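# Roll the whiteboard into the next room's yellow bay

## Task

Bring the whiteboard through to the adjoining room and leave it standing in that room's yellow-taped bay, with every one of its four wheels inside the tape line and none touching the tape. At the end the coffee table must still be upright. Opening or closing the sliding door with a bang counts as failure, as does the robot toppling or being left leaning. The whiteboard has to stay in the bay by itself; if only the robot's grip or contact keeps it there, it does not count.

## Robot and tools

ROBOT. A Hello Robot Stretch 4, about 1.6 m tall, with a single arm. It has an omni-wheel base whose rim is within 0.23 m of the base origin, a lift on a vertical mast, an arm that telescopes forward, a wrist with yaw, pitch and roll, and a two-finger gripper. Now and then something outside the robot may briefly shove a loose object.

FRAMES. Base frame: origin on the floor under the base centre, x forward, y left, z up. hand_pose is reported in this frame; it marks a point between the open fingertips, and its printed value may be slightly off. With all wrist joints at 0 the hand axes line up with the base axes. The odometry frame is the base frame as it stood when the scene began. base_odometry heading runs from -3.142 to 3.142, positive to the left, and counts wheel rotation only, so slipping shows up as travel.

execute_actions. Argument "actions": a list holding exactly one action, or empty (an empty list just returns state and images). Optional "cameras": list of names from head_camera, head_left_camera, head_right_camera, wrist_camera, all; omitted, null or ["all"] gives every camera, [] gives none; an unknown name rejects the call. An action holds "base", "joints" or both, with optional "pace" and "contact_limits"; or it holds only "end_of_arm". All motions in one action begin together and may finish at different times.
- "base": exactly one of {"translate_m": d} (drive straight, forward positive, -2 to 2 m), {"strafe_m": d} (slide sideways, left positive, -2 to 2 m), {"rotate_rad": d} (turn in place, counter-clockwise seen from above positive, -3.2 to 3.2 rad). These are offsets relative to where the base last reported itself, not places to go to.
- "joints": one object of absolute targets keyed by joint name: lift_m 0 to 1.2 m; arm_m 0 to 0.55 m extension; wrist_yaw_rad -1.134 to 4.276 (0 ahead, positive left, 3.14 tucked back, past 3.4 the arm may block it); wrist_pitch_rad -1.117 to 4.259 (0 level, 1.57 pointing down); wrist_roll_rad -1.117 to 4.259 (0 puts the fingers level; positive turns clockwise viewed from behind the gripper); gripper_m -0.038 to 0.141 m fingertip gap (below 0 the fingers squeeze each other). Done tolerances: lift and arm ±0.004, yaw and roll ±0.02, pitch ±0.05, gripper ±0.004. An out-of-range joint target is clipped and still run (the result notes it); any other bad value or unknown key rejects the whole call. A joint or base omitted from an action may keep pushing toward an earlier target without the status showing it.
- "pace": "slow", "default", "fast" or "max" (default if omitted). Base speeds 0.1/0.3/0.4/0.6 m/s and turning 1/2/3/4 rad/s respectively; with lift above 0.2 these are capped further, down to 0.3 m/s and 1 rad/s at lift 1.2. One action lasts at most 15 s.
- "contact_limits": only {"arm_m": v}, 0 (gentlest) to 0.75 (firmest), default 0.5: how hard the arm may push before halting.
- {"end_of_arm": "enable_torque"}: re-powers any wrist or gripper motor that shut itself off; it then holds its current position.
If a result reports a stop, any further execute_actions, wait or finished_scene calls in that same reply are skipped.

wait: {"seconds": 0 to 10}; commands nothing, the world keeps running, returns the same state and images.

zoom_image: {"camera": name, "region": [x0, y0, x1, y1]} in pixels of that camera's latest full image, top-left is (0,0), at most 504x504; gives a sharper close-up.

finished_scene: {"scene": number}; ends the scene irreversibly and reports success. The result must already hold on its own. Replying with no tool call also ends everything.

CAMERAS. head_camera (420x560) sits atop the mast looking forward and down; turn the base to look elsewhere. head_left_camera and head_right_camera (420x672 fisheyes) look more steeply down and show the base and arm. wrist_camera (616x392) looks along the fingers, fingertips near the bottom of the picture. Calibration data per camera is given as K, distortion and T_world_to_cam relative to the base frame; it carries small errors, larger for the wrist camera.

RESULT LINES. base_status and joint_status: "done" (base: wheels turned the commanded amount, even if slipping), "off_target" (resting away from target, maybe still pushing), "contact_stop_at_<key>" (blocked; that part goes slack, a slack lift may sink, slack wheels may roll), "limit_stop_at_<name>", "time_out", "torque_fault". After these stops the old target is dropped. "limit_stop_at_tilt": leaning over 6 degrees, lift, arm and wheels go slack and refuse commands until it levels. "limit_stop_at_own_body": a joint was about to hit the robot; moving away still works, and lift and arm may go slack; risky with pitch below -0.2 combined with roll below -0.4 or above 4. on_its_own lists uncommanded effects; its "held at" is a target, not a position. lidar_m: 12 distances in metres from the base origin, 30-degree sectors starting straight ahead and going counter-clockwise (4th left, 7th behind, 10th right); "-" means nothing seen or closer than 0.25 m; it sees from about 0.15 m up to robot height, misses glass, thin legs and much behind. wrist_depth_mm: 7x7 grid of depths from top-left, 100 to 2000 mm, "-" unknown. turned_by_wheels versus turned_by_imu differing by over about 0.1 rad means a collision or slip; the heading error is roughly their difference. base_tilt in degrees (forward and right positive) has a constant offset up to about 1.5. motor_effort is percent of maximum, positive toward larger joint values, peak in brackets (noisy); for wheel_0, wheel_1, wheel_2 positive turns the base right. Gripper position and "done" do not prove a grasp; a firm squeeze at a command of 0 or more shows in gripper_m effort. Closing below an object's width pulls it inward by up to a third of the shortfall.

CAUTIONS. To unfold at the start, send lift_m 0.4 with wrist_yaw_rad 0. Move the sliding door gently, never banging it. Do not knock over the coffee table. Driving or turning with over 1 kg held and arm_m above 0.2 can tip the robot, especially at fast paces; steady pushes or pulls with a high gripper or high contact limit can too. Avoid wrist torque faults (pushing the gripper into things, or over about 2 kg on a level gripper). Avoid drops, slips, hard hits and heavy shoves. Release the whiteboard and back away before finishing.

Each tool is called after "Emit:" as name(argument=value, ...), one argument or row to a line, values as JSON.

## Session

I'll start by looking at the current state.

Emit:
execute_actions(
  actions=[],
)

Scene clock: 0.00 s.
base_odometry: x=+0.000 y=+0.000 heading=+0.000 (m, m, rad; odometry frame)
turned_by_wheels: +0.000 (rad since the last result)
turned_by_imu: +0.000 (rad since the last result)
base_tilt: forward=-0.5 right=-0.1 (deg)
lidar_m: 1.86 1.10 0.69 0.61 0.61 0.80 0.83 0.85 1.06 1.04 1.06 1.55
base_status: not commanded
joint_positions: lift_m=+0.138 arm_m=-0.001 wrist_yaw_rad=+3.042 wrist_pitch_rad=+0.018 wrist_roll_rad=-0.017 gripper_m=+0.057
joint_status: not commanded
motor_effort: lift_m=+21 arm_m=-1 wrist_yaw_rad=+2 wrist_pitch_rad=-6 wrist_roll_rad=-1 gripper_m=-1 wheel_0=+0 wheel_1=+0 wheel_2=+0 (%)
hand_pose: x=-0.1082 y=+0.1156 z=+0.3106 quat_wxyz=(+0.050, -0.009, -0.008, +0.999) (m; base frame)
wrist_depth_mm: 133 137 931 991 1025 741 574 / 107 138 931 991 1025 741 580 / 110 139 946 1008 1042 741 580 / 135 171 946 1008 1042 750 585 / 842 891 946 1025 976 750 585 / 842 878 213 991 214 732 591 / 750 290 741 - 707 668 569
pictures: head_camera, head_left_camera, head_right_camera, wrist_camera
Images, in order (width x height): head_camera 420x560, head_left_camera 420x672, head_right_camera 420x672, wrist_camera 616x392.

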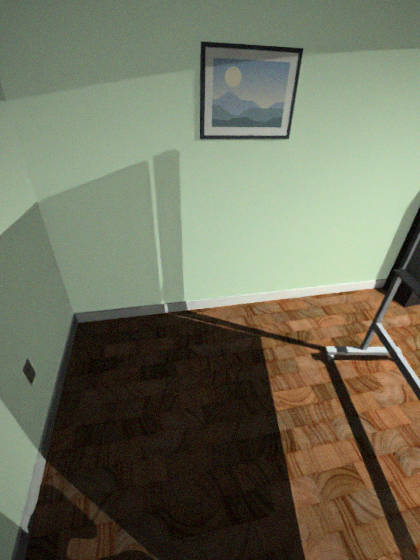

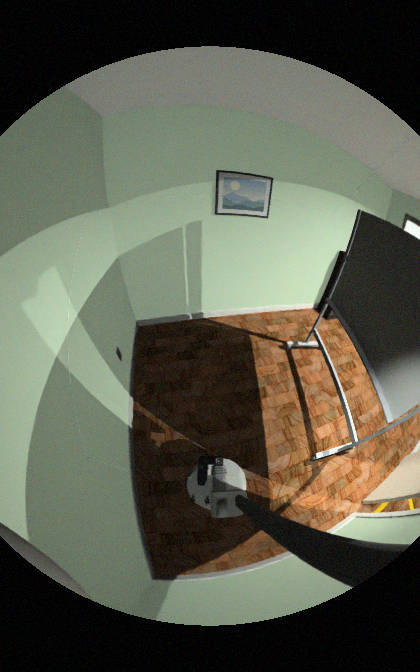

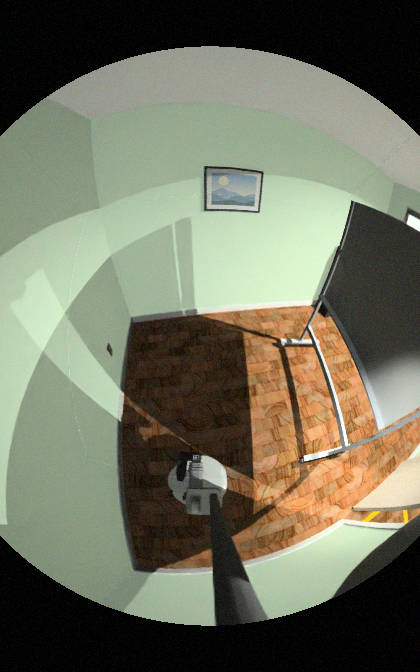

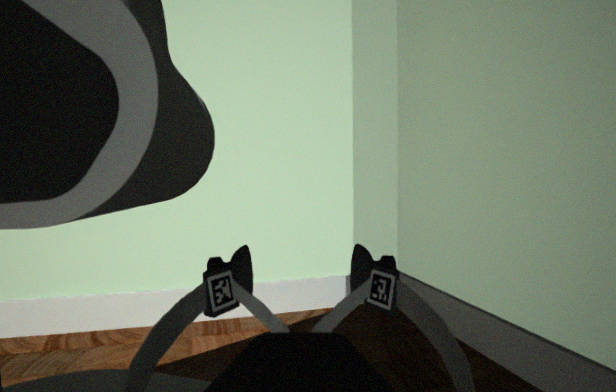

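Emit:
execute_actions(
  actions=[
    {"base": {"rotate_rad": -1.57}},
  ],
)

Scene clock: 5.97 s.
base_odometry: x=+0.000 y=+0.000 heading=-1.570 (m, m, rad; odometry frame)
turned_by_wheels: -1.570 (rad since the last result)
turned_by_imu: -1.557 (rad since the last result)
base_tilt: forward=-0.7 right=+0.0 (deg)
lidar_m: 1.04 1.08 1.55 1.85 1.11 0.68 0.63 0.64 0.79 0.84 0.85 1.05
base_status: done
joint_positions: lift_m=+0.138 arm_m=-0.001 wrist_yaw_rad=+3.042 wrist_pitch_rad=+0.018 wrist_roll_rad=-0.017 gripper_m=+0.057
joint_status: not commanded
motor_effort: lift_m=+20(20) arm_m=-1(1) wrist_yaw_rad=+3(2) wrist_pitch_rad=-6(6) wrist_roll_rad=+0(1) gripper_m=-2(2) wheel_0=+0(5) wheel_1=-1(7) wheel_2=-1(5) (%)
hand_pose: x=-0.1082 y=+0.1156 z=+0.3106 quat_wxyz=(+0.050, -0.009, -0.008, +0.999) (m; base frame)
wrist_depth_mm: 133 137 723 778 831 891 960 / 107 138 723 778 831 904 976 / 110 139 732 788 842 904 976 / 136 172 741 788 854 917 991 / 661 699 732 788 854 931 991 / 661 699 213 788 215 904 960 / 654 290 715 - 715 707 707
pictures: head_camera, head_left_camera, head_right_camera, wrist_camera
camera_calibration (this result's frames):
wrist_camera: T_world_to_cam=[[0.111172, 0.993741, 0.0109183, -0.110568], [0.0690692, 0.00323383, -0.997607, 0.364798], [-0.991398, 0.11166, -0.0682774, 0.126724], [0, 0, 0, 1]] pos_world=[0.11273, 0.0945464, 0.373784]
Images, in order (width x height): head_camera 420x560, head_left_camera 420x672, head_right_camera 420x672, wrist_camera 616x392.

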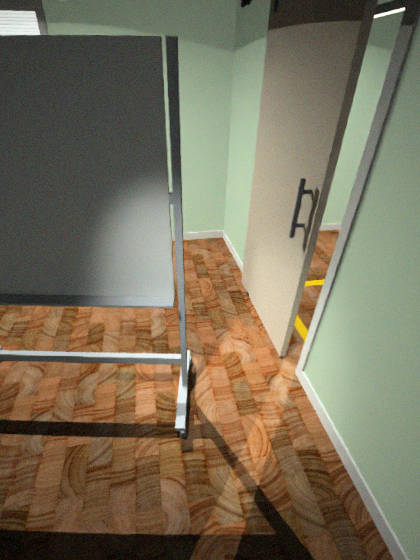

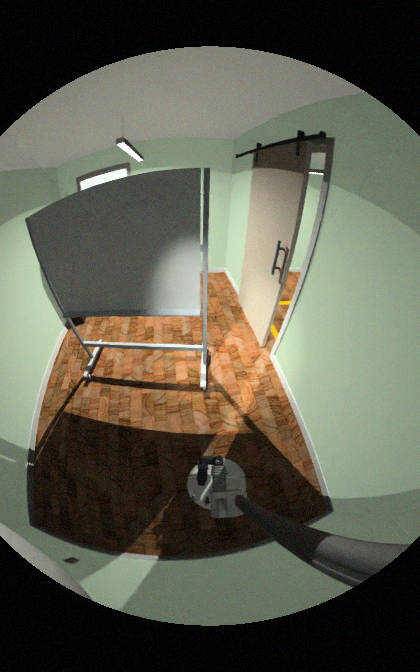

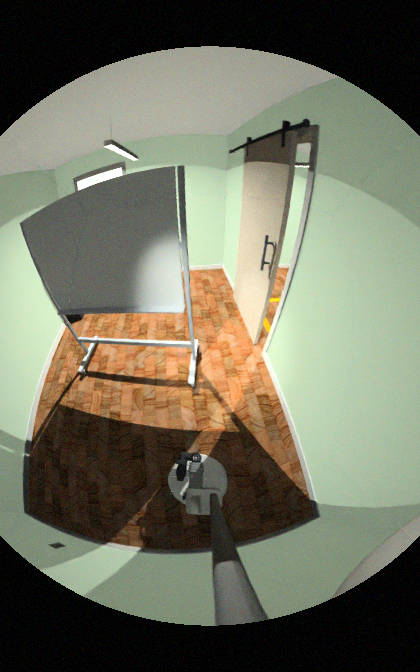

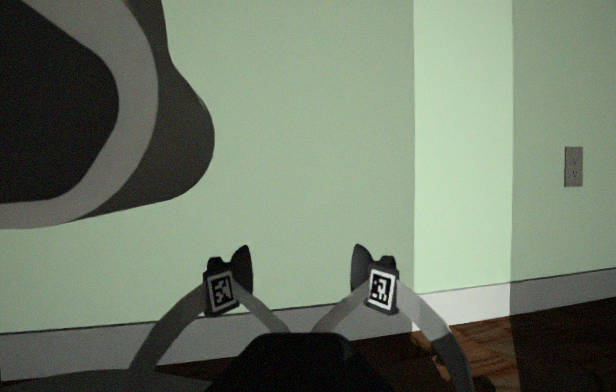

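Emit:
zoom_image(
  camera="head_camera",
  region=[140, 200, 420, 480],
)

Emit:
zoom_image(
  camera="head_left_camera",
  region=[20, 120, 360, 420],
)

Region (140, 200, 420, 480) of head_camera's 420x560 image, scaled by 1.800, with more detail than that image has.

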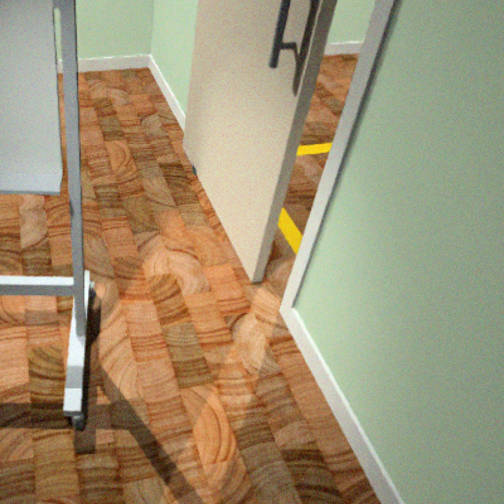

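Region (20, 120, 360, 420) of head_left_camera's 420x672 image, scaled by 1.482, with more detail than that image has; it fills the top 445 rows of this view, and the rest is white.

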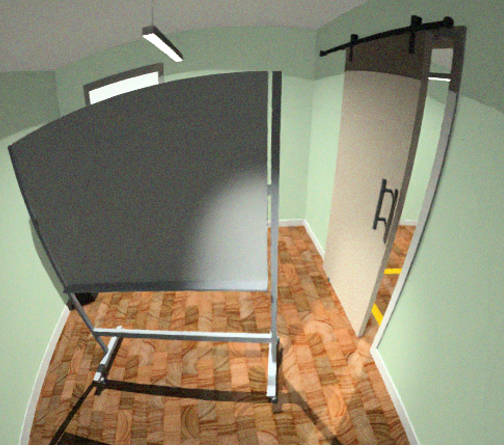

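Emit:
execute_actions(
  actions=[
    {"base": {"rotate_rad": -1.42}, "joints": {"lift_m": 0.86, "wrist_yaw_rad": 1.57, "gripper_m": 0.0}},
  ],
)

Scene clock: 121.93 s.
base_odometry: x=+0.000 y=+0.000 heading=-2.990 (m, m, rad; odometry frame)
turned_by_wheels: -1.420 (rad since the last result)
turned_by_imu: -1.409 (rad since the last result)
base_tilt: forward=-0.7 right=-0.1 (deg)
lidar_m: 0.83 0.88 1.19 1.02 1.16 1.97 1.85 0.93 0.66 0.63 0.64 0.89
base_status: done
joint_positions: lift_m=+0.860 arm_m=-0.001 wrist_yaw_rad=+1.570 wrist_pitch_rad=+0.018 wrist_roll_rad=-0.017 gripper_m=+0.000
joint_status: all done
motor_effort: lift_m=+26(25) arm_m=+0(1) wrist_yaw_rad=+1(10) wrist_pitch_rad=-6(8) wrist_roll_rad=+0(0) gripper_m=-3(5) wheel_0=+1(6) wheel_1=+0(7) wheel_2=+0(4) (%)
hand_pose: x=+0.2578 y=+0.2884 z=+1.0325 quat_wxyz=(+0.707, -0.012, +0.000, +0.707) (m; base frame)
wrist_depth_mm: 1098 1060 991 - 1863 1160 788 / 1118 1042 1025 - 1863 1160 788 / 1098 1060 1025 - 1863 1182 798 / 1098 1060 1025 - 1921 1182 798 / 1118 1078 1025 - 1921 1182 798 / - - 187 206 1397 1205 798 / - - - - 1708 1042 788
pictures: head_camera, head_left_camera, head_right_camera, wrist_camera
camera_calibration (this result's frames):
wrist_camera: T_world_to_cam=[[0.999859, -0.0127778, 0.0109197, -0.269667], [0.0100206, -0.0684239, -0.997606, 1.09506], [0.0134944, 0.997575, -0.0682861, 0.0050421], [0, 0, 0, 1]] pos_world=[0.258588, 0.0664525, 1.09573]
Images, in order (width x height): head_camera 420x560, head_left_camera 420x672, head_right_camera 420x672, wrist_camera 616x392.

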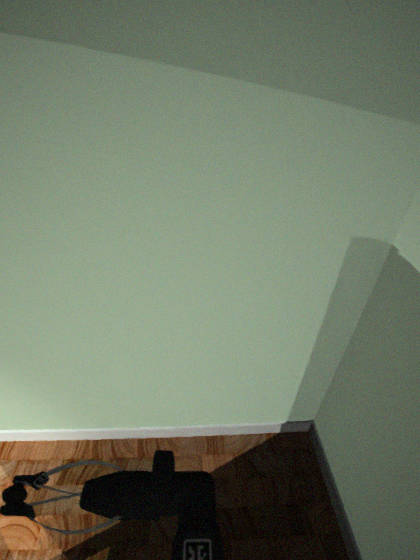

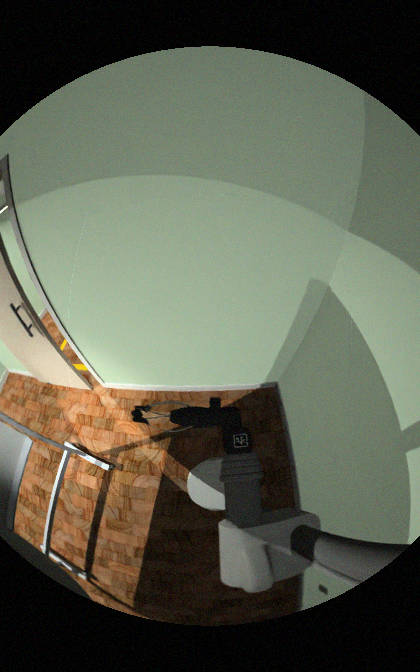

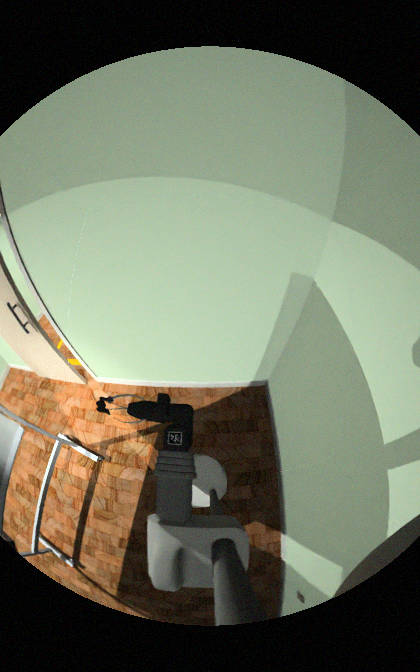

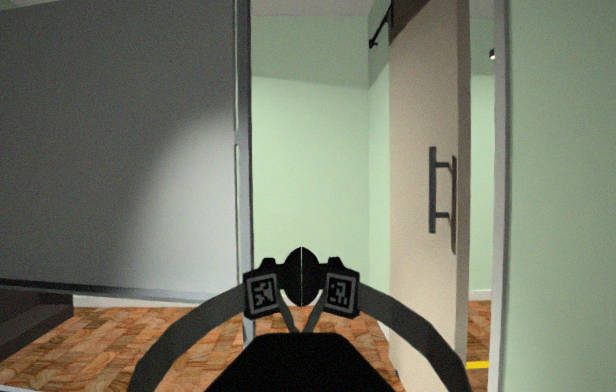

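Emit:
execute_actions(
  actions=[
    {"base": {"translate_m": 0.45}},
  ],
  cameras=["wrist_camera", "head_camera"],
)

Emit:
execute_actions(
  actions=[
    {"base": {"strafe_m": 0.7}},
  ],
)

Scene clock: 157.43 s.
base_odometry: x=-0.445 y=-0.068 heading=-2.990 (m, m, rad; odometry frame)
turned_by_wheels: +0.000 (rad since the last result)
turned_by_imu: -0.001 (rad since the last result)
base_tilt: forward=-0.6 right=+0.0 (deg)
lidar_m: 0.38 0.42 0.57 1.29 1.11 1.73 2.32 0.93 0.65 0.61 0.59 0.41
base_status: done
joint_positions: lift_m=+0.860 arm_m=-0.001 wrist_yaw_rad=+1.570 wrist_pitch_rad=+0.018 wrist_roll_rad=-0.017 gripper_m=+0.000
joint_status: not commanded
motor_effort: lift_m=+26(26) arm_m=-1(1) wrist_yaw_rad=+2(0) wrist_pitch_rad=-6(7) wrist_roll_rad=+0(1) gripper_m=-4(5) wheel_0=+1(5) wheel_1=+0(4) wheel_2=+1(9) (%)
hand_pose: x=+0.2578 y=+0.2884 z=+1.0326 quat_wxyz=(+0.707, -0.012, +0.000, +0.707) (m; base frame)
wrist_depth_mm: 991 - - - 517 273 202 / 1008 - - - 525 277 204 / 1008 - - - 535 278 205 / 1025 - - 1255 539 279 206 / 1025 - - 1182 539 281 207 / - - 187 206 387 279 206 / - 1042 - - 480 260 206
pictures: head_camera, wrist_camera
camera_calibration (this result's frames):
wrist_camera: T_world_to_cam=[[0.999859, -0.0127777, 0.0109197, -0.269667], [0.0100207, -0.0684239, -0.997606, 1.09511], [0.0134942, 0.997575, -0.0682862, 0.00504567], [0, 0, 0, 1]] pos_world=[0.258588, 0.0664525, 1.09578]
Images, in order (width x height): head_camera 420x560, wrist_camera 616x392.

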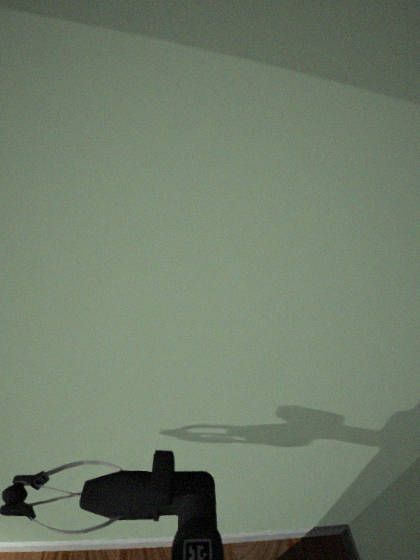

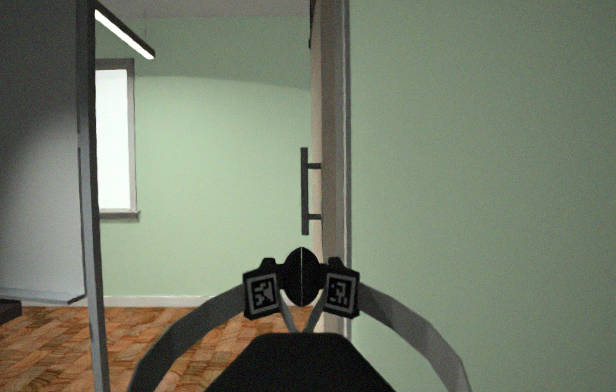

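Scene clock: 161.10 s.
base_odometry: x=-0.339 y=-0.760 heading=-2.990 (m, m, rad; odometry frame)
turned_by_wheels: +0.000 (rad since the last result)
turned_by_imu: +0.004 (rad since the last result)
base_tilt: forward=-0.7 right=+0.0 (deg)
lidar_m: 0.38 0.41 0.53 1.25 0.50 0.52 2.32 1.92 1.37 1.30 0.56 0.41
base_status: done
joint_positions: lift_m=+0.860 arm_m=-0.001 wrist_yaw_rad=+1.570 wrist_pitch_rad=+0.018 wrist_roll_rad=-0.017 gripper_m=+0.000
joint_status: not commanded
motor_effort: lift_m=+25(26) arm_m=-1(1) wrist_yaw_rad=+3(2) wrist_pitch_rad=-6(6) wrist_roll_rad=+0(1) gripper_m=-2(4) wheel_0=+0(9) wheel_1=-2(8) wheel_2=+0(2) (%)
hand_pose: x=+0.2578 y=+0.2884 z=+1.0326 quat_wxyz=(+0.707, -0.012, +0.000, +0.707) (m; base frame)
wrist_depth_mm: - - - - 480 264 194 / - - - - 484 266 196 / - - - 1255 492 268 198 / - - - 1308 492 271 199 / - - - 585 496 271 199 / - - 187 206 340 271 198 / - - - - 504 251 197
pictures: head_camera, head_left_camera, head_right_camera, wrist_camera
camera_calibration (this result's frames):
wrist_camera: T_world_to_cam=[[0.999859, -0.0127778, 0.0109195, -0.269668], [0.0100205, -0.0684239, -0.997606, 1.09514], [0.0134943, 0.997575, -0.0682862, 0.0050475], [0, 0, 0, 1]] pos_world=[0.258588, 0.0664525, 1.0958]
Images, in order (width x height): head_camera 420x560, head_left_camera 420x672, head_right_camera 420x672, wrist_camera 616x392.

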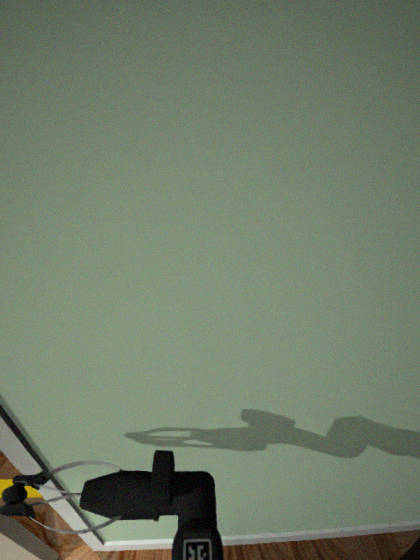

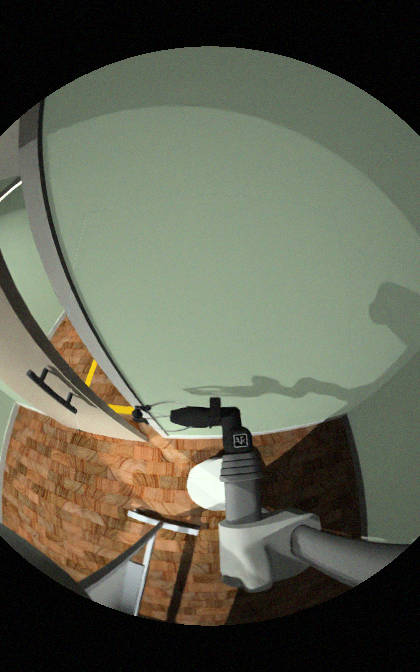

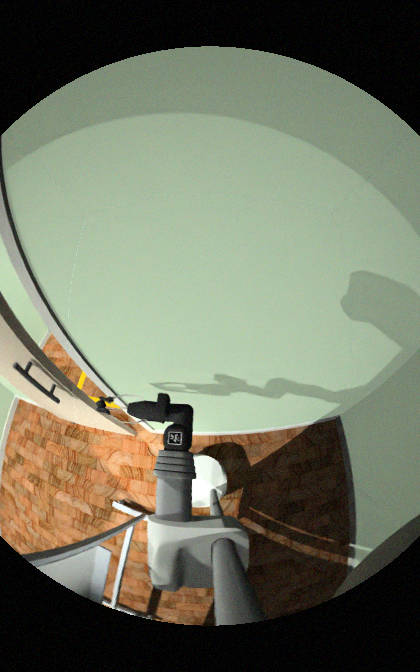

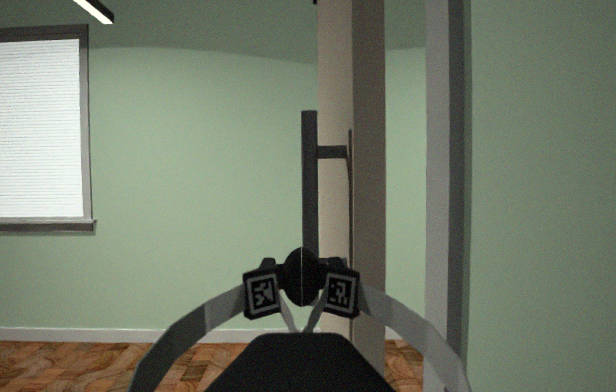

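Emit:
zoom_image(
  camera="head_left_camera",
  region=[90, 420, 290, 600],
)

Region (90, 420, 290, 600) of head_left_camera's 420x672 image, scaled by 2.520, with more detail than that image has; it fills the top 454 rows of this view, and the rest is white.

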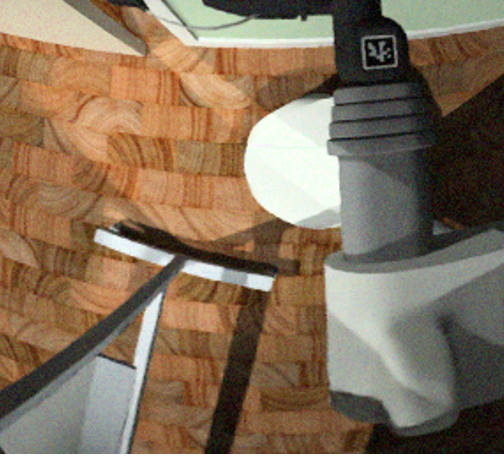

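Emit:
execute_actions(
  actions=[
    {"base": {"translate_m": 0.015}, "joints": {"gripper_m": 0.05}},
  ],
  cameras=[],
)

Emit:
execute_actions(
  actions=[
    {"base": {"strafe_m": 0.24}},
  ],
  cameras=["wrist_camera", "head_left_camera", "head_camera"],
)

Scene clock: 217.07 s.
base_odometry: x=-0.354 y=-0.762 heading=-2.990 (m, m, rad; odometry frame)
turned_by_wheels: +0.000 (rad since the last result)
turned_by_imu: -0.001 (rad since the last result)
base_tilt: forward=-0.7 right=-0.1 (deg)
lidar_m: 0.37 0.38 0.53 1.21 0.51 0.53 2.34 1.93 1.36 1.32 0.55 0.40
base_status: done
joint_positions: lift_m=+0.860 arm_m=-0.001 wrist_yaw_rad=+1.570 wrist_pitch_rad=+0.018 wrist_roll_rad=-0.017 gripper_m=+0.050
joint_status: all done
motor_effort: lift_m=+25(25) arm_m=-1(1) wrist_yaw_rad=+2(2) wrist_pitch_rad=-7(6) wrist_roll_rad=+0(1) gripper_m=-2(6) wheel_0=+1(3) wheel_1=+1(2) wheel_2=+2(5) (%)
hand_pose: x=+0.2578 y=+0.2884 z=+1.0326 quat_wxyz=(+0.707, -0.012, +0.000, +0.707) (m; base frame)
wrist_depth_mm: - - - - 480 236 - / - - - - 488 237 175 / - - - 627 488 239 176 / - - - 634 492 241 177 / - - - 640 496 242 178 / - - 212 661 196 241 177 / - - - - 1160 216 -
pictures: none
No camera images: the call's "cameras" was empty. Leave "cameras" out to get every camera's image.

Scene clock: 219.17 s.
base_odometry: x=-0.318 y=-1.000 heading=-2.989 (m, m, rad; odometry frame)
turned_by_wheels: +0.000 (rad since the last result)
turned_by_imu: +0.001 (rad since the last result)
base_tilt: forward=-0.6 right=+0.0 (deg)
lidar_m: 0.35 0.37 0.44 1.22 2.26 0.38 0.43 2.24 1.62 1.53 0.53 0.39
base_status: done
joint_positions: lift_m=+0.860 arm_m=-0.001 wrist_yaw_rad=+1.570 wrist_pitch_rad=+0.018 wrist_roll_rad=-0.017 gripper_m=+0.050
joint_status: not commanded
motor_effort: lift_m=+25(25) arm_m=+0(1) wrist_yaw_rad=+1(2) wrist_pitch_rad=-6(7) wrist_roll_rad=-1(0) gripper_m=-1(2) wheel_0=+2(7) wheel_1=+1(8) wheel_2=+1(2) (%)
hand_pose: x=+0.2578 y=+0.2884 z=+1.0326 quat_wxyz=(+0.707, -0.012, +0.000, +0.707) (m; base frame)
wrist_depth_mm: - - - - 247 - - / - - - 609 249 - - / - - - 452 251 - - / - - - 640 253 - - / - - - 654 254 - - / - - 213 329 196 - - / - - - - 258 - -
pictures: head_camera, head_left_camera, wrist_camera
camera_calibration (this result's frames):
wrist_camera: T_world_to_cam=[[0.999859, -0.0127775, 0.0109198, -0.269668], [0.0100207, -0.0684239, -0.997606, 1.09514], [0.0134941, 0.997575, -0.0682862, 0.00504779], [0, 0, 0, 1]] pos_world=[0.258588, 0.0664525, 1.09581]
Images, in order (width x height): head_camera 420x560, head_left_camera 420x672, wrist_camera 616x392.

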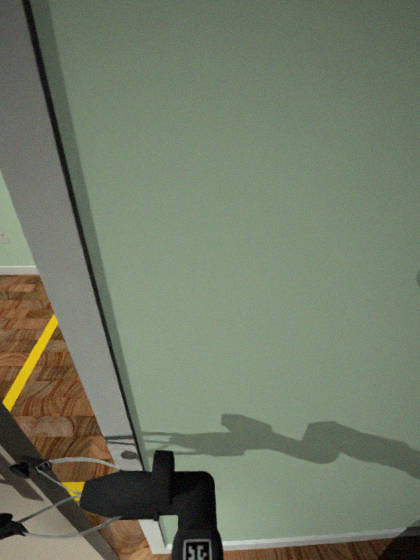

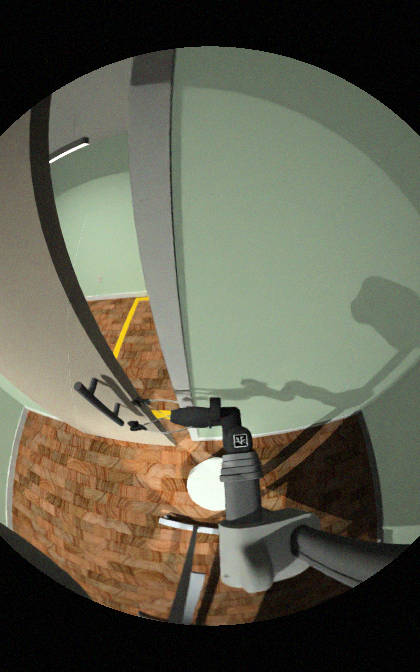

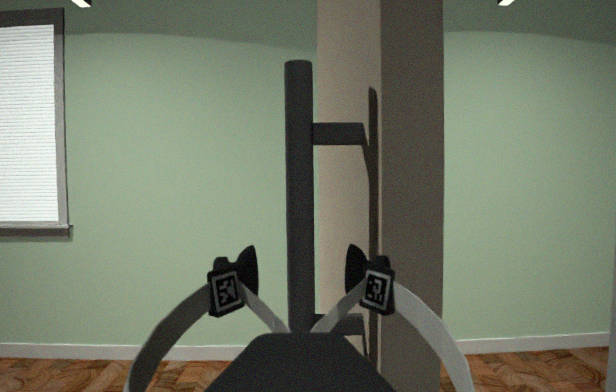

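Emit:
execute_actions(
  actions=[
    {"joints": {"gripper_m": 0.04, "wrist_yaw_rad": 1.59}},
  ],
  cameras=[],
)

Emit:
execute_actions(
  actions=[
    {"base": {"strafe_m": 0.11}, "pace": "slow"},
  ],
  cameras=["wrist_camera", "head_left_camera", "head_camera"],
)

Scene clock: 235.10 s.
base_odometry: x=-0.318 y=-1.000 heading=-2.989 (m, m, rad; odometry frame)
turned_by_wheels: +0.000 (rad since the last result)
turned_by_imu: -0.001 (rad since the last result)
base_tilt: forward=-0.6 right=+0.0 (deg)
lidar_m: 0.37 0.37 0.43 1.19 2.28 0.37 0.42 2.23 1.65 1.53 0.54 0.39
base_status: not commanded
joint_positions: lift_m=+0.860 arm_m=-0.001 wrist_yaw_rad=+1.590 wrist_pitch_rad=+0.018 wrist_roll_rad=-0.017 gripper_m=+0.040
joint_status: all done
motor_effort: lift_m=+25(25) arm_m=-1(0) wrist_yaw_rad=+4(4) wrist_pitch_rad=-7(7) wrist_roll_rad=+0(1) gripper_m=-2(3) wheel_0=+2(2) wheel_1=+1(1) wheel_2=+1(1) (%)
hand_pose: x=+0.2521 y=+0.2900 z=+1.0326 quat_wxyz=(+0.700, -0.012, +0.000, +0.714) (m; base frame)
wrist_depth_mm: - - - - 246 - - / - - - 539 247 - - / - - - 324 248 - - / - - - 559 251 - - / - - - 569 252 - - / - - 197 329 198 - - / - - - - 256 - -
pictures: none
No camera images: the call's "cameras" was empty. Leave "cameras" out to get every camera's image.

Scene clock: 237.33 s.
base_odometry: x=-0.301 y=-1.108 heading=-2.989 (m, m, rad; odometry frame)
turned_by_wheels: +0.000 (rad since the last result)
turned_by_imu: +0.000 (rad since the last result)
base_tilt: forward=-0.6 right=+0.0 (deg)
lidar_m: 0.35 0.36 0.37 1.44 2.17 2.31 0.33 2.42 1.75 1.51 0.56 0.38
base_status: done
joint_positions: lift_m=+0.860 arm_m=-0.001 wrist_yaw_rad=+1.590 wrist_pitch_rad=+0.018 wrist_roll_rad=-0.017 gripper_m=+0.040
joint_status: not commanded
motor_effort: lift_m=+25(25) arm_m=-1(1) wrist_yaw_rad=+2(1) wrist_pitch_rad=-6(6) wrist_roll_rad=+0(0) gripper_m=-5(1) wheel_0=+0(3) wheel_1=+0(5) wheel_2=+2(2) (%)
hand_pose: x=+0.2521 y=+0.2900 z=+1.0326 quat_wxyz=(+0.700, -0.012, +0.000, +0.714) (m; base frame)
wrist_depth_mm: 1921 1921 1921 525 229 137 1042 / 1983 1921 1921 215 210 137 1042 / - - - 219 211 138 - / - - - 559 237 140 - / - - - 220 208 141 - / - - 198 214 186 142 - / - - - - 208 143 -
pictures: head_camera, head_left_camera, wrist_camera
camera_calibration (this result's frames):
wrist_camera: T_world_to_cam=[[0.999916, 0.00693071, 0.0109197, -0.269678], [0.0113673, -0.0682131, -0.997606, 1.09491], [-0.00616925, 0.997647, -0.0682862, 0.00839361], [0, 0, 0, 1]] pos_world=[0.257261, 0.0681825, 1.09581]
Images, in order (width x height): head_camera 420x560, head_left_camera 420x672, wrist_camera 616x392.

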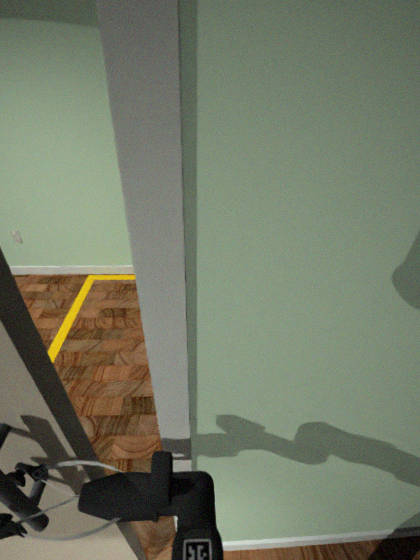

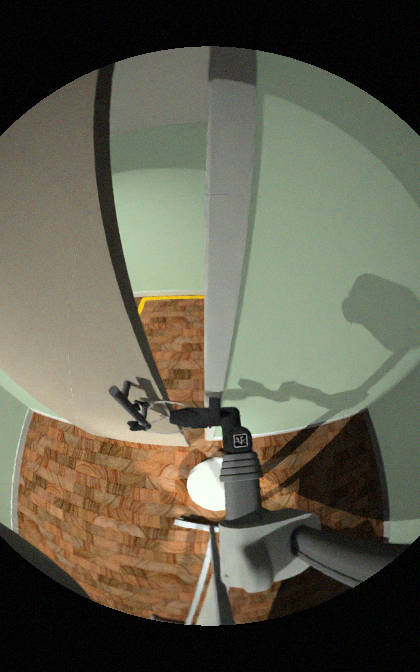

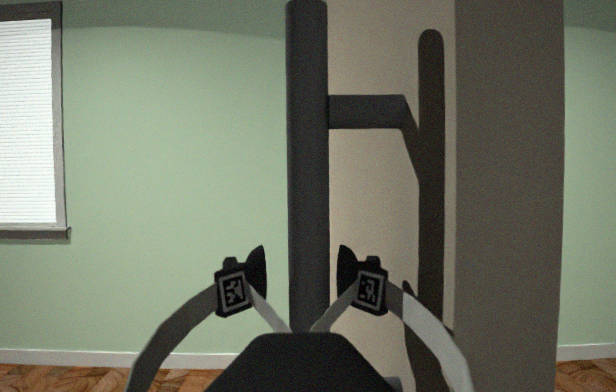

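Emit:
execute_actions(
  actions=[
    {"joints": {"gripper_m": 0.0, "wrist_yaw_rad": 1.575}},
  ],
  cameras=["wrist_camera"],
)

Emit:
execute_actions(
  actions=[
    {"base": {"strafe_m": 0.2}, "pace": "slow"},
  ],
  cameras=["wrist_camera", "head_left_camera", "head_camera"],
)

Scene clock: 252.23 s.
base_odometry: x=-0.301 y=-1.108 heading=-2.989 (m, m, rad; odometry frame)
turned_by_wheels: +0.000 (rad since the last result)
turned_by_imu: -0.001 (rad since the last result)
base_tilt: forward=-0.7 right=+0.0 (deg)
lidar_m: 0.35 0.36 0.36 1.46 2.14 2.28 0.34 2.41 1.77 1.48 0.54 0.37
base_status: not commanded
joint_positions: lift_m=+0.860 arm_m=-0.001 wrist_yaw_rad=+1.578 wrist_pitch_rad=+0.018 wrist_roll_rad=-0.017 gripper_m=+0.000
joint_status: all done
motor_effort: lift_m=+25(25) arm_m=-1(1) wrist_yaw_rad=-7(8) wrist_pitch_rad=-6(6) wrist_roll_rad=-1(0) gripper_m=-19(17) wheel_0=+3(2) wheel_1=+0(0) wheel_2=+3(3) (%)
hand_pose: x=+0.2556 y=+0.2890 z=+1.0326 quat_wxyz=(+0.705, -0.012, +0.000, +0.710) (m; base frame)
wrist_depth_mm: 1921 1921 1921 212 215 136 1921 / 1863 1921 1921 212 209 138 1983 / 1921 - - 213 211 139 - / - - - 216 222 139 - / - - - 213 196 141 - / - - 185 213 182 142 - / - 1921 - - 196 143 -
pictures: wrist_camera
camera_calibration (this result's frames):
wrist_camera: T_world_to_cam=[[0.999927, -0.00510434, 0.0109196, -0.269679], [0.0105454, -0.068345, -0.997606, 1.09505], [0.00583842, 0.997649, -0.0682862, 0.00635052], [0, 0, 0, 1]] pos_world=[0.258075, 0.0671292, 1.09581]
Images, in order (width x height): wrist_camera 616x392.

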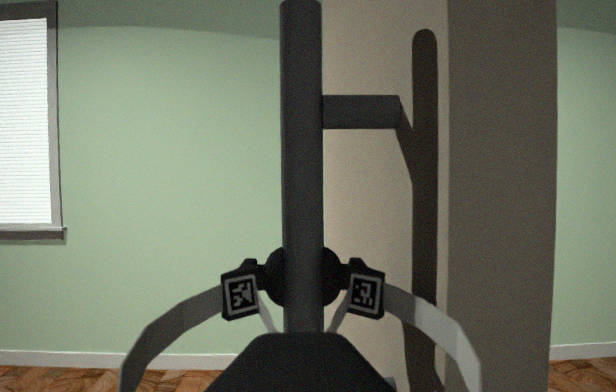

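Scene clock: 255.40 s.
base_odometry: x=-0.270 y=-1.306 heading=-2.988 (m, m, rad; odometry frame)
turned_by_wheels: +0.001 (rad since the last result)
turned_by_imu: -0.031 (rad since the last result)
base_tilt: forward=-0.6 right=-0.1 (deg)
lidar_m: 0.41 0.30 0.42 1.07 1.93 2.23 0.48 0.35 1.96 1.69 0.54 0.37
base_status: done
joint_positions: lift_m=+0.860 arm_m=-0.001 wrist_yaw_rad=+1.592 wrist_pitch_rad=+0.019 wrist_roll_rad=-0.017 gripper_m=+0.000
joint_status: not commanded
on_its_own: wrist_yaw_rad is at rest, and its effort (-48) is outside its rest range (-13 to +13)
motor_effort: lift_m=+25(25) arm_m=+0(1) wrist_yaw_rad=-48(56) wrist_pitch_rad=-9(15) wrist_roll_rad=+1(1) gripper_m=-8(17) wheel_0=+6(13) wheel_1=+6(12) wheel_2=-1(8) (%)
hand_pose: x=+0.2513 y=+0.2902 z=+1.0325 quat_wxyz=(+0.700, -0.013, +0.000, +0.714) (m; base frame)
wrist_depth_mm: 1756 1708 1708 129 156 - - / 1756 1708 1756 128 130 108 - / 1756 1756 1756 135 181 109 - / 1756 1756 1756 136 183 109 - / 1756 1756 1808 136 184 110 - / 1756 1808 173 136 163 110 - / 1808 1808 1808 - 162 106 -
pictures: head_camera, head_left_camera, wrist_camera
camera_calibration (this result's frames):
wrist_camera: T_world_to_cam=[[0.999893, 0.00904809, 0.0114556, -0.270051], [0.0120513, -0.0687962, -0.997558, 1.0947], [-0.0082379, 0.99759, -0.0688979, 0.00937665], [0, 0, 0, 1]] pos_world=[0.256907, 0.0684006, 1.09577]
Images, in order (width x height): head_camera 420x560, head_left_camera 420x672, wrist_camera 616x392.

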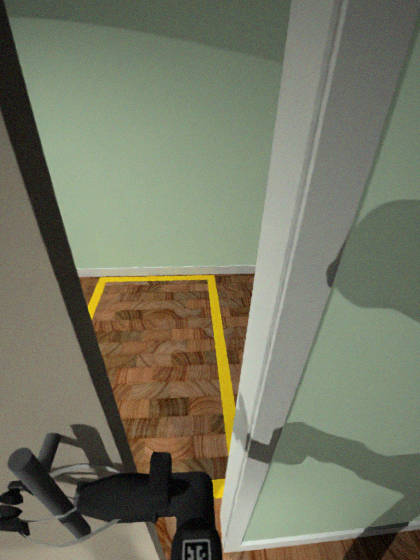

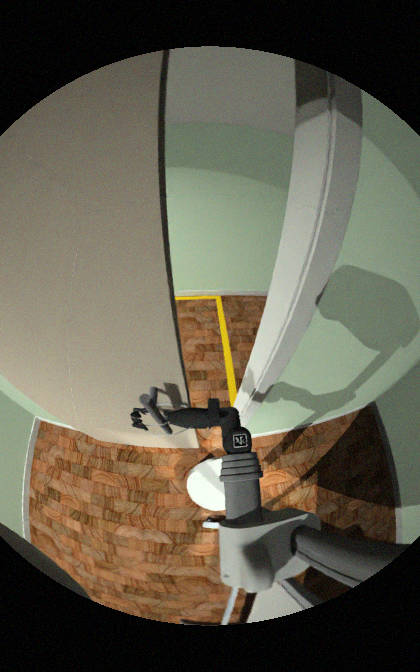

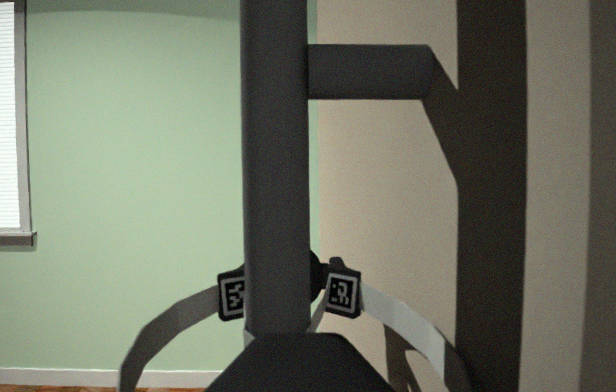

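Emit:
execute_actions(
  actions=[
    {"base": {"rotate_rad": 0.04}, "joints": {"wrist_yaw_rad": 1.59}, "pace": "slow"},
  ],
  cameras=["wrist_camera"],
)

Scene clock: 269.23 s.
base_odometry: x=-0.270 y=-1.306 heading=-2.948 (m, m, rad; odometry frame)
turned_by_wheels: +0.040 (rad since the last result)
turned_by_imu: +0.038 (rad since the last result)
base_tilt: forward=-0.7 right=-0.1 (deg)
lidar_m: 0.45 0.30 0.41 1.46 1.97 2.23 0.46 0.38 1.94 1.43 0.51 0.38
base_status: done
joint_positions: lift_m=+0.860 arm_m=-0.001 wrist_yaw_rad=+1.591 wrist_pitch_rad=+0.018 wrist_roll_rad=-0.017 gripper_m=+0.000
joint_status: all done
motor_effort: lift_m=+25(25) arm_m=+0(0) wrist_yaw_rad=+0(42) wrist_pitch_rad=-7(8) wrist_roll_rad=+1(1) gripper_m=-4(8) wheel_0=-5(4) wheel_1=+4(5) wheel_2=-5(6) (%)
hand_pose: x=+0.2515 y=+0.2902 z=+1.0326 quat_wxyz=(+0.700, -0.013, +0.000, +0.714) (m; base frame)
wrist_depth_mm: 1756 1756 1708 120 157 117 - / 1756 1756 1756 121 124 114 - / 1756 1756 1756 122 210 115 - / 1808 1808 1756 123 213 116 - / 1808 1808 1808 124 213 116 - / 1808 1863 181 125 170 116 - / 1808 1808 1863 - 185 110 -
pictures: wrist_camera
camera_calibration (this result's frames):
wrist_camera: T_world_to_cam=[[0.9999, 0.00826612, 0.0114482, -0.270044], [0.0119865, -0.0683053, -0.997592, 1.09475], [-0.00746424, 0.99763, -0.0683975, 0.00872589], [0, 0, 0, 1]] pos_world=[0.25696, 0.068304, 1.0958]
Images, in order (width x height): wrist_camera 616x392.

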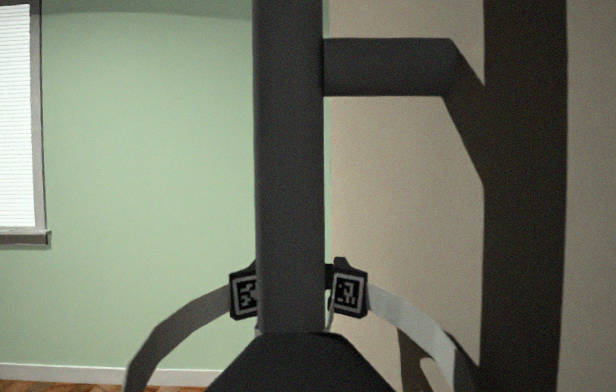

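Emit:
execute_actions(
  actions=[
    {"base": {"strafe_m": 0.15}, "pace": "slow"},
  ],
  cameras=["wrist_camera", "head_left_camera", "head_camera"],
)

Scene clock: 293.03 s.
base_odometry: x=-0.241 y=-1.453 heading=-2.948 (m, m, rad; odometry frame)
turned_by_wheels: +0.001 (rad since the last result)
turned_by_imu: -0.020 (rad since the last result)
base_tilt: forward=-0.7 right=+0.0 (deg)
lidar_m: 2.38 0.29 0.42 1.33 1.81 2.17 0.82 0.45 2.12 1.52 0.50 0.44
base_status: done
joint_positions: lift_m=+0.860 arm_m=-0.001 wrist_yaw_rad=+1.607 wrist_pitch_rad=+0.018 wrist_roll_rad=-0.017 gripper_m=+0.000
joint_status: not commanded
on_its_own: wrist_yaw_rad is at rest, and its effort (-51) is outside its rest range (-13 to +13)
motor_effort: lift_m=+25(25) arm_m=+0(0) wrist_yaw_rad=-51(56) wrist_pitch_rad=-6(18) wrist_roll_rad=+0(1) gripper_m=-7(8) wheel_0=+7(13) wheel_1=+7(12) wheel_2=-5(10) (%)
hand_pose: x=+0.2468 y=+0.2915 z=+1.0326 quat_wxyz=(+0.694, -0.012, +0.000, +0.720) (m; base frame)
wrist_depth_mm: 1618 1618 1576 124 156 - - / 1661 1661 1618 124 126 108 - / 1661 1661 1576 477 186 110 - / 1661 1661 1661 488 187 110 - / 1661 1661 1661 135 188 111 - / 1661 1708 180 135 163 110 - / 1708 1708 1708 - 163 - -
pictures: head_camera, head_left_camera, wrist_camera
camera_calibration (this result's frames):
wrist_camera: T_world_to_cam=[[0.999632, 0.0246876, 0.0112627, -0.269806], [0.0129191, -0.0679932, -0.997602, 1.09462], [-0.0238626, 0.99738, -0.0682871, 0.0114], [0, 0, 0, 1]] pos_world=[0.255837, 0.0697177, 1.09582]
Images, in order (width x height): head_camera 420x560, head_left_camera 420x672, wrist_camera 616x392.

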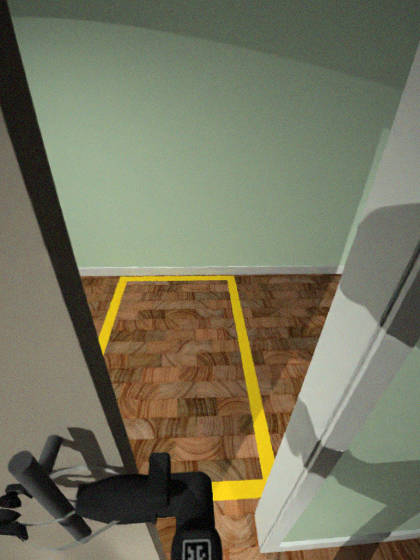

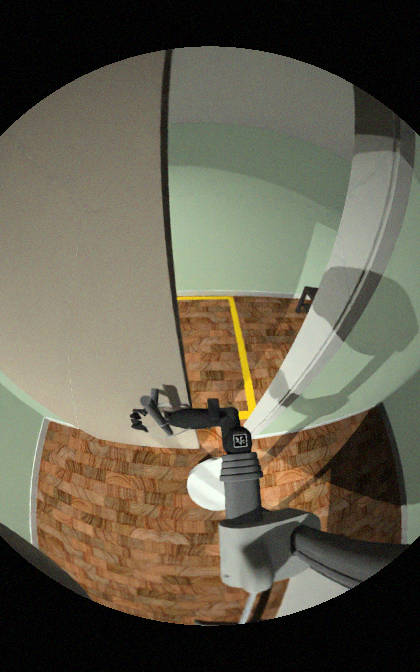

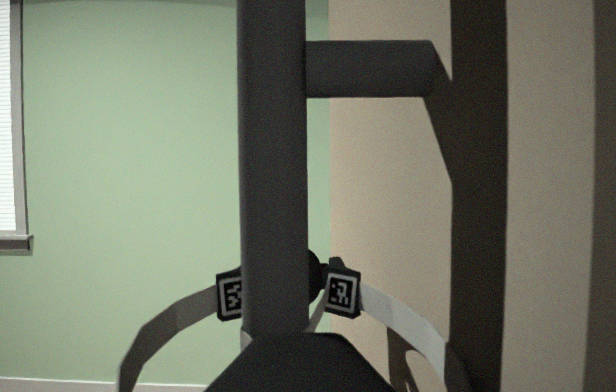

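Emit:
execute_actions(
  actions=[
    {"base": {"rotate_rad": 0.04}, "pace": "slow"},
  ],
  cameras=[],
)

Emit:
execute_actions(
  actions=[
    {"base": {"translate_m": -0.015}, "pace": "slow"},
  ],
  cameras=["wrist_camera", "head_right_camera"],
)

Scene clock: 310.93 s.
base_odometry: x=-0.241 y=-1.453 heading=-2.908 (m, m, rad; odometry frame)
turned_by_wheels: +0.040 (rad since the last result)
turned_by_imu: +0.038 (rad since the last result)
base_tilt: forward=-0.6 right=-0.1 (deg)
lidar_m: 2.39 0.30 0.43 1.59 1.82 2.19 0.76 0.45 2.10 1.30 0.50 0.44
base_status: done
joint_positions: lift_m=+0.860 arm_m=-0.001 wrist_yaw_rad=+1.596 wrist_pitch_rad=+0.018 wrist_roll_rad=-0.017 gripper_m=+0.000
joint_status: not commanded
on_its_own: wrist_yaw_rad is at rest, and its effort (-17) is outside its rest range (-13 to +13)
motor_effort: lift_m=+25(25) arm_m=+0(0) wrist_yaw_rad=-17(48) wrist_pitch_rad=-7(6) wrist_roll_rad=+1(1) gripper_m=-7(6) wheel_0=-3(6) wheel_1=+3(6) wheel_2=-3(9) (%)
hand_pose: x=+0.2500 y=+0.2906 z=+1.0326 quat_wxyz=(+0.698, -0.013, +0.000, +0.716) (m; base frame)
wrist_depth_mm: 1661 1661 1576 122 154 112 - / 1661 1661 1618 121 124 114 - / 1661 1661 1618 124 214 115 - / 1708 1661 1661 125 217 115 - / 1661 1708 1661 125 218 116 - / 1708 1756 182 126 168 115 - / 1708 1708 1708 - 185 106 -
pictures: none
No camera images: the call's "cameras" was empty. Leave "cameras" out to get every camera's image.

Scene clock: 312.00 s.
base_odometry: x=-0.227 y=-1.449 heading=-2.908 (m, m, rad; odometry frame)
turned_by_wheels: +0.000 (rad since the last result)
turned_by_imu: -0.001 (rad since the last result)
base_tilt: forward=-0.6 right=+0.0 (deg)
lidar_m: 2.43 0.30 0.44 1.65 1.81 2.18 0.75 0.43 2.08 1.34 0.53 0.44
base_status: done
joint_positions: lift_m=+0.860 arm_m=-0.001 wrist_yaw_rad=+1.583 wrist_pitch_rad=+0.018 wrist_roll_rad=-0.017 gripper_m=+0.000
joint_status: not commanded
on_its_own: wrist_yaw_rad is at rest, and its effort (+20) is outside its rest range (-13 to +13)
motor_effort: lift_m=+25(25) arm_m=+0(0) wrist_yaw_rad=+20(22) wrist_pitch_rad=-6(7) wrist_roll_rad=+1(0) gripper_m=-6(7) wheel_0=-4(4) wheel_1=-3(3) wheel_2=+3(3) (%)
hand_pose: x=+0.2539 y=+0.2895 z=+1.0326 quat_wxyz=(+0.703, -0.013, +0.000, +0.711) (m; base frame)
wrist_depth_mm: 1618 1618 1618 124 208 123 - / 1661 1618 1618 124 126 122 - / 1661 1661 1618 126 247 121 - / 1661 1661 1618 126 249 122 - / 1661 1661 1661 128 250 122 - / 1708 1661 185 129 182 121 - / 1708 1708 1708 - 214 113 -
pictures: head_right_camera, wrist_camera
camera_calibration (this result's frames):
wrist_camera: T_world_to_cam=[[0.999937, 0.000266433, 0.0112643, -0.269865], [0.0112562, -0.0684596, -0.99759, 1.09489], [0.000505361, 0.997654, -0.0684583, 0.00743564], [0, 0, 0, 1]] pos_world=[0.257519, 0.0676097, 1.0958]
Images, in order (width x height): head_right_camera 420x672, wrist_camera 616x392.

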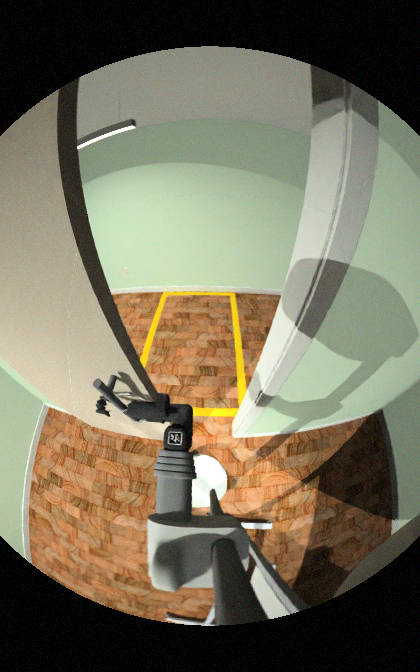

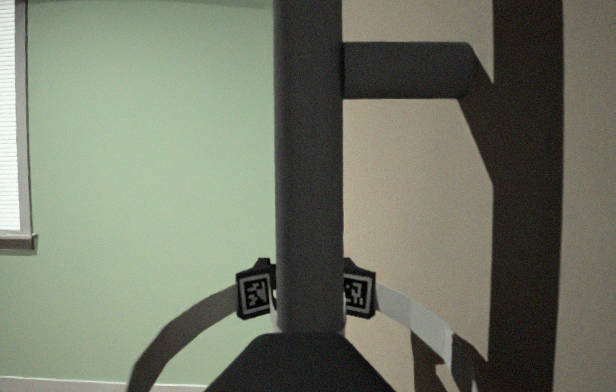

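Emit:
execute_actions(
  actions=[
    {"base": {"strafe_m": 0.2}, "pace": "slow"},
  ],
  cameras=["wrist_camera", "head_right_camera", "head_camera"],
)

Scene clock: 319.97 s.
base_odometry: x=-0.181 y=-1.644 heading=-2.909 (m, m, rad; odometry frame)
turned_by_wheels: +0.000 (rad since the last result)
turned_by_imu: -0.011 (rad since the last result)
base_tilt: forward=-0.7 right=+0.0 (deg)
lidar_m: 2.41 0.30 0.46 1.53 1.62 2.13 1.21 0.65 0.59 1.40 0.58 0.66
base_status: done
joint_positions: lift_m=+0.860 arm_m=-0.001 wrist_yaw_rad=+1.583 wrist_pitch_rad=+0.018 wrist_roll_rad=-0.017 gripper_m=+0.000
joint_status: not commanded
on_its_own: wrist_yaw_rad is at rest, and its effort (+22) is outside its rest range (-13 to +13)
motor_effort: lift_m=+25(25) arm_m=+0(1) wrist_yaw_rad=+22(30) wrist_pitch_rad=-7(8) wrist_roll_rad=+1(1) gripper_m=-5(6) wheel_0=-6(16) wheel_1=-1(7) wheel_2=+1(8) (%)
hand_pose: x=+0.2538 y=+0.2895 z=+1.0326 quat_wxyz=(+0.703, -0.013, +0.000, +0.712) (m; base frame)
wrist_depth_mm: 1430 1430 1397 122 203 122 - / 1430 1430 1430 123 125 122 - / 1464 1464 1430 124 238 124 - / 1464 1464 1464 125 241 121 - / 1464 1464 1464 126 242 121 - / 1499 1499 185 128 182 120 - / 1499 1499 1499 - 208 115 -
pictures: head_camera, head_right_camera, wrist_camera
camera_calibration (this result's frames):
wrist_camera: T_world_to_cam=[[0.999936, 0.000563022, 0.0112653, -0.269865], [0.0112774, -0.0685637, -0.997583, 1.09488], [0.000210731, 0.997647, -0.0685657, 0.0075972], [0, 0, 0, 1]] pos_world=[0.257499, 0.0676418, 1.0958]
Images, in order (width x height): head_camera 420x560, head_right_camera 420x672, wrist_camera 616x392.

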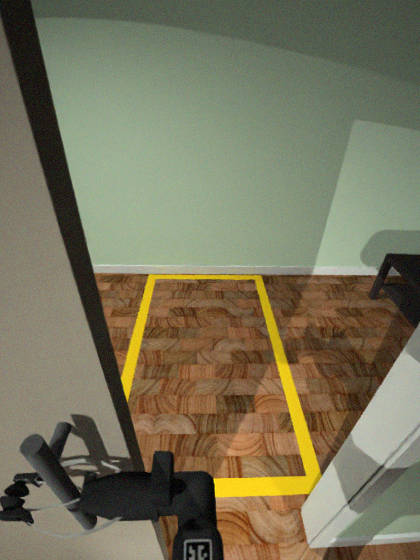

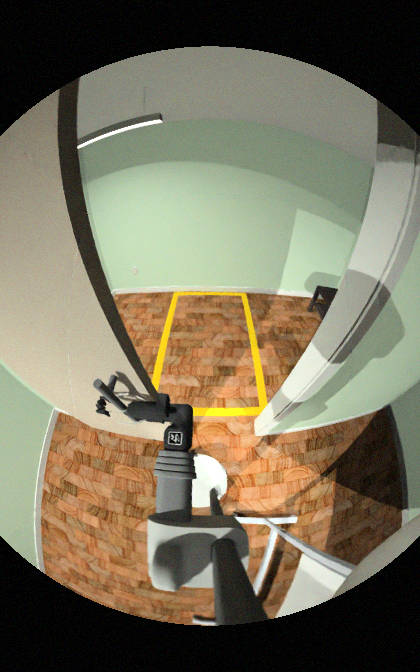

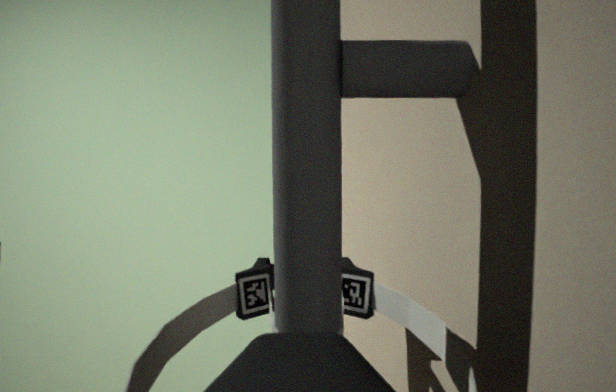

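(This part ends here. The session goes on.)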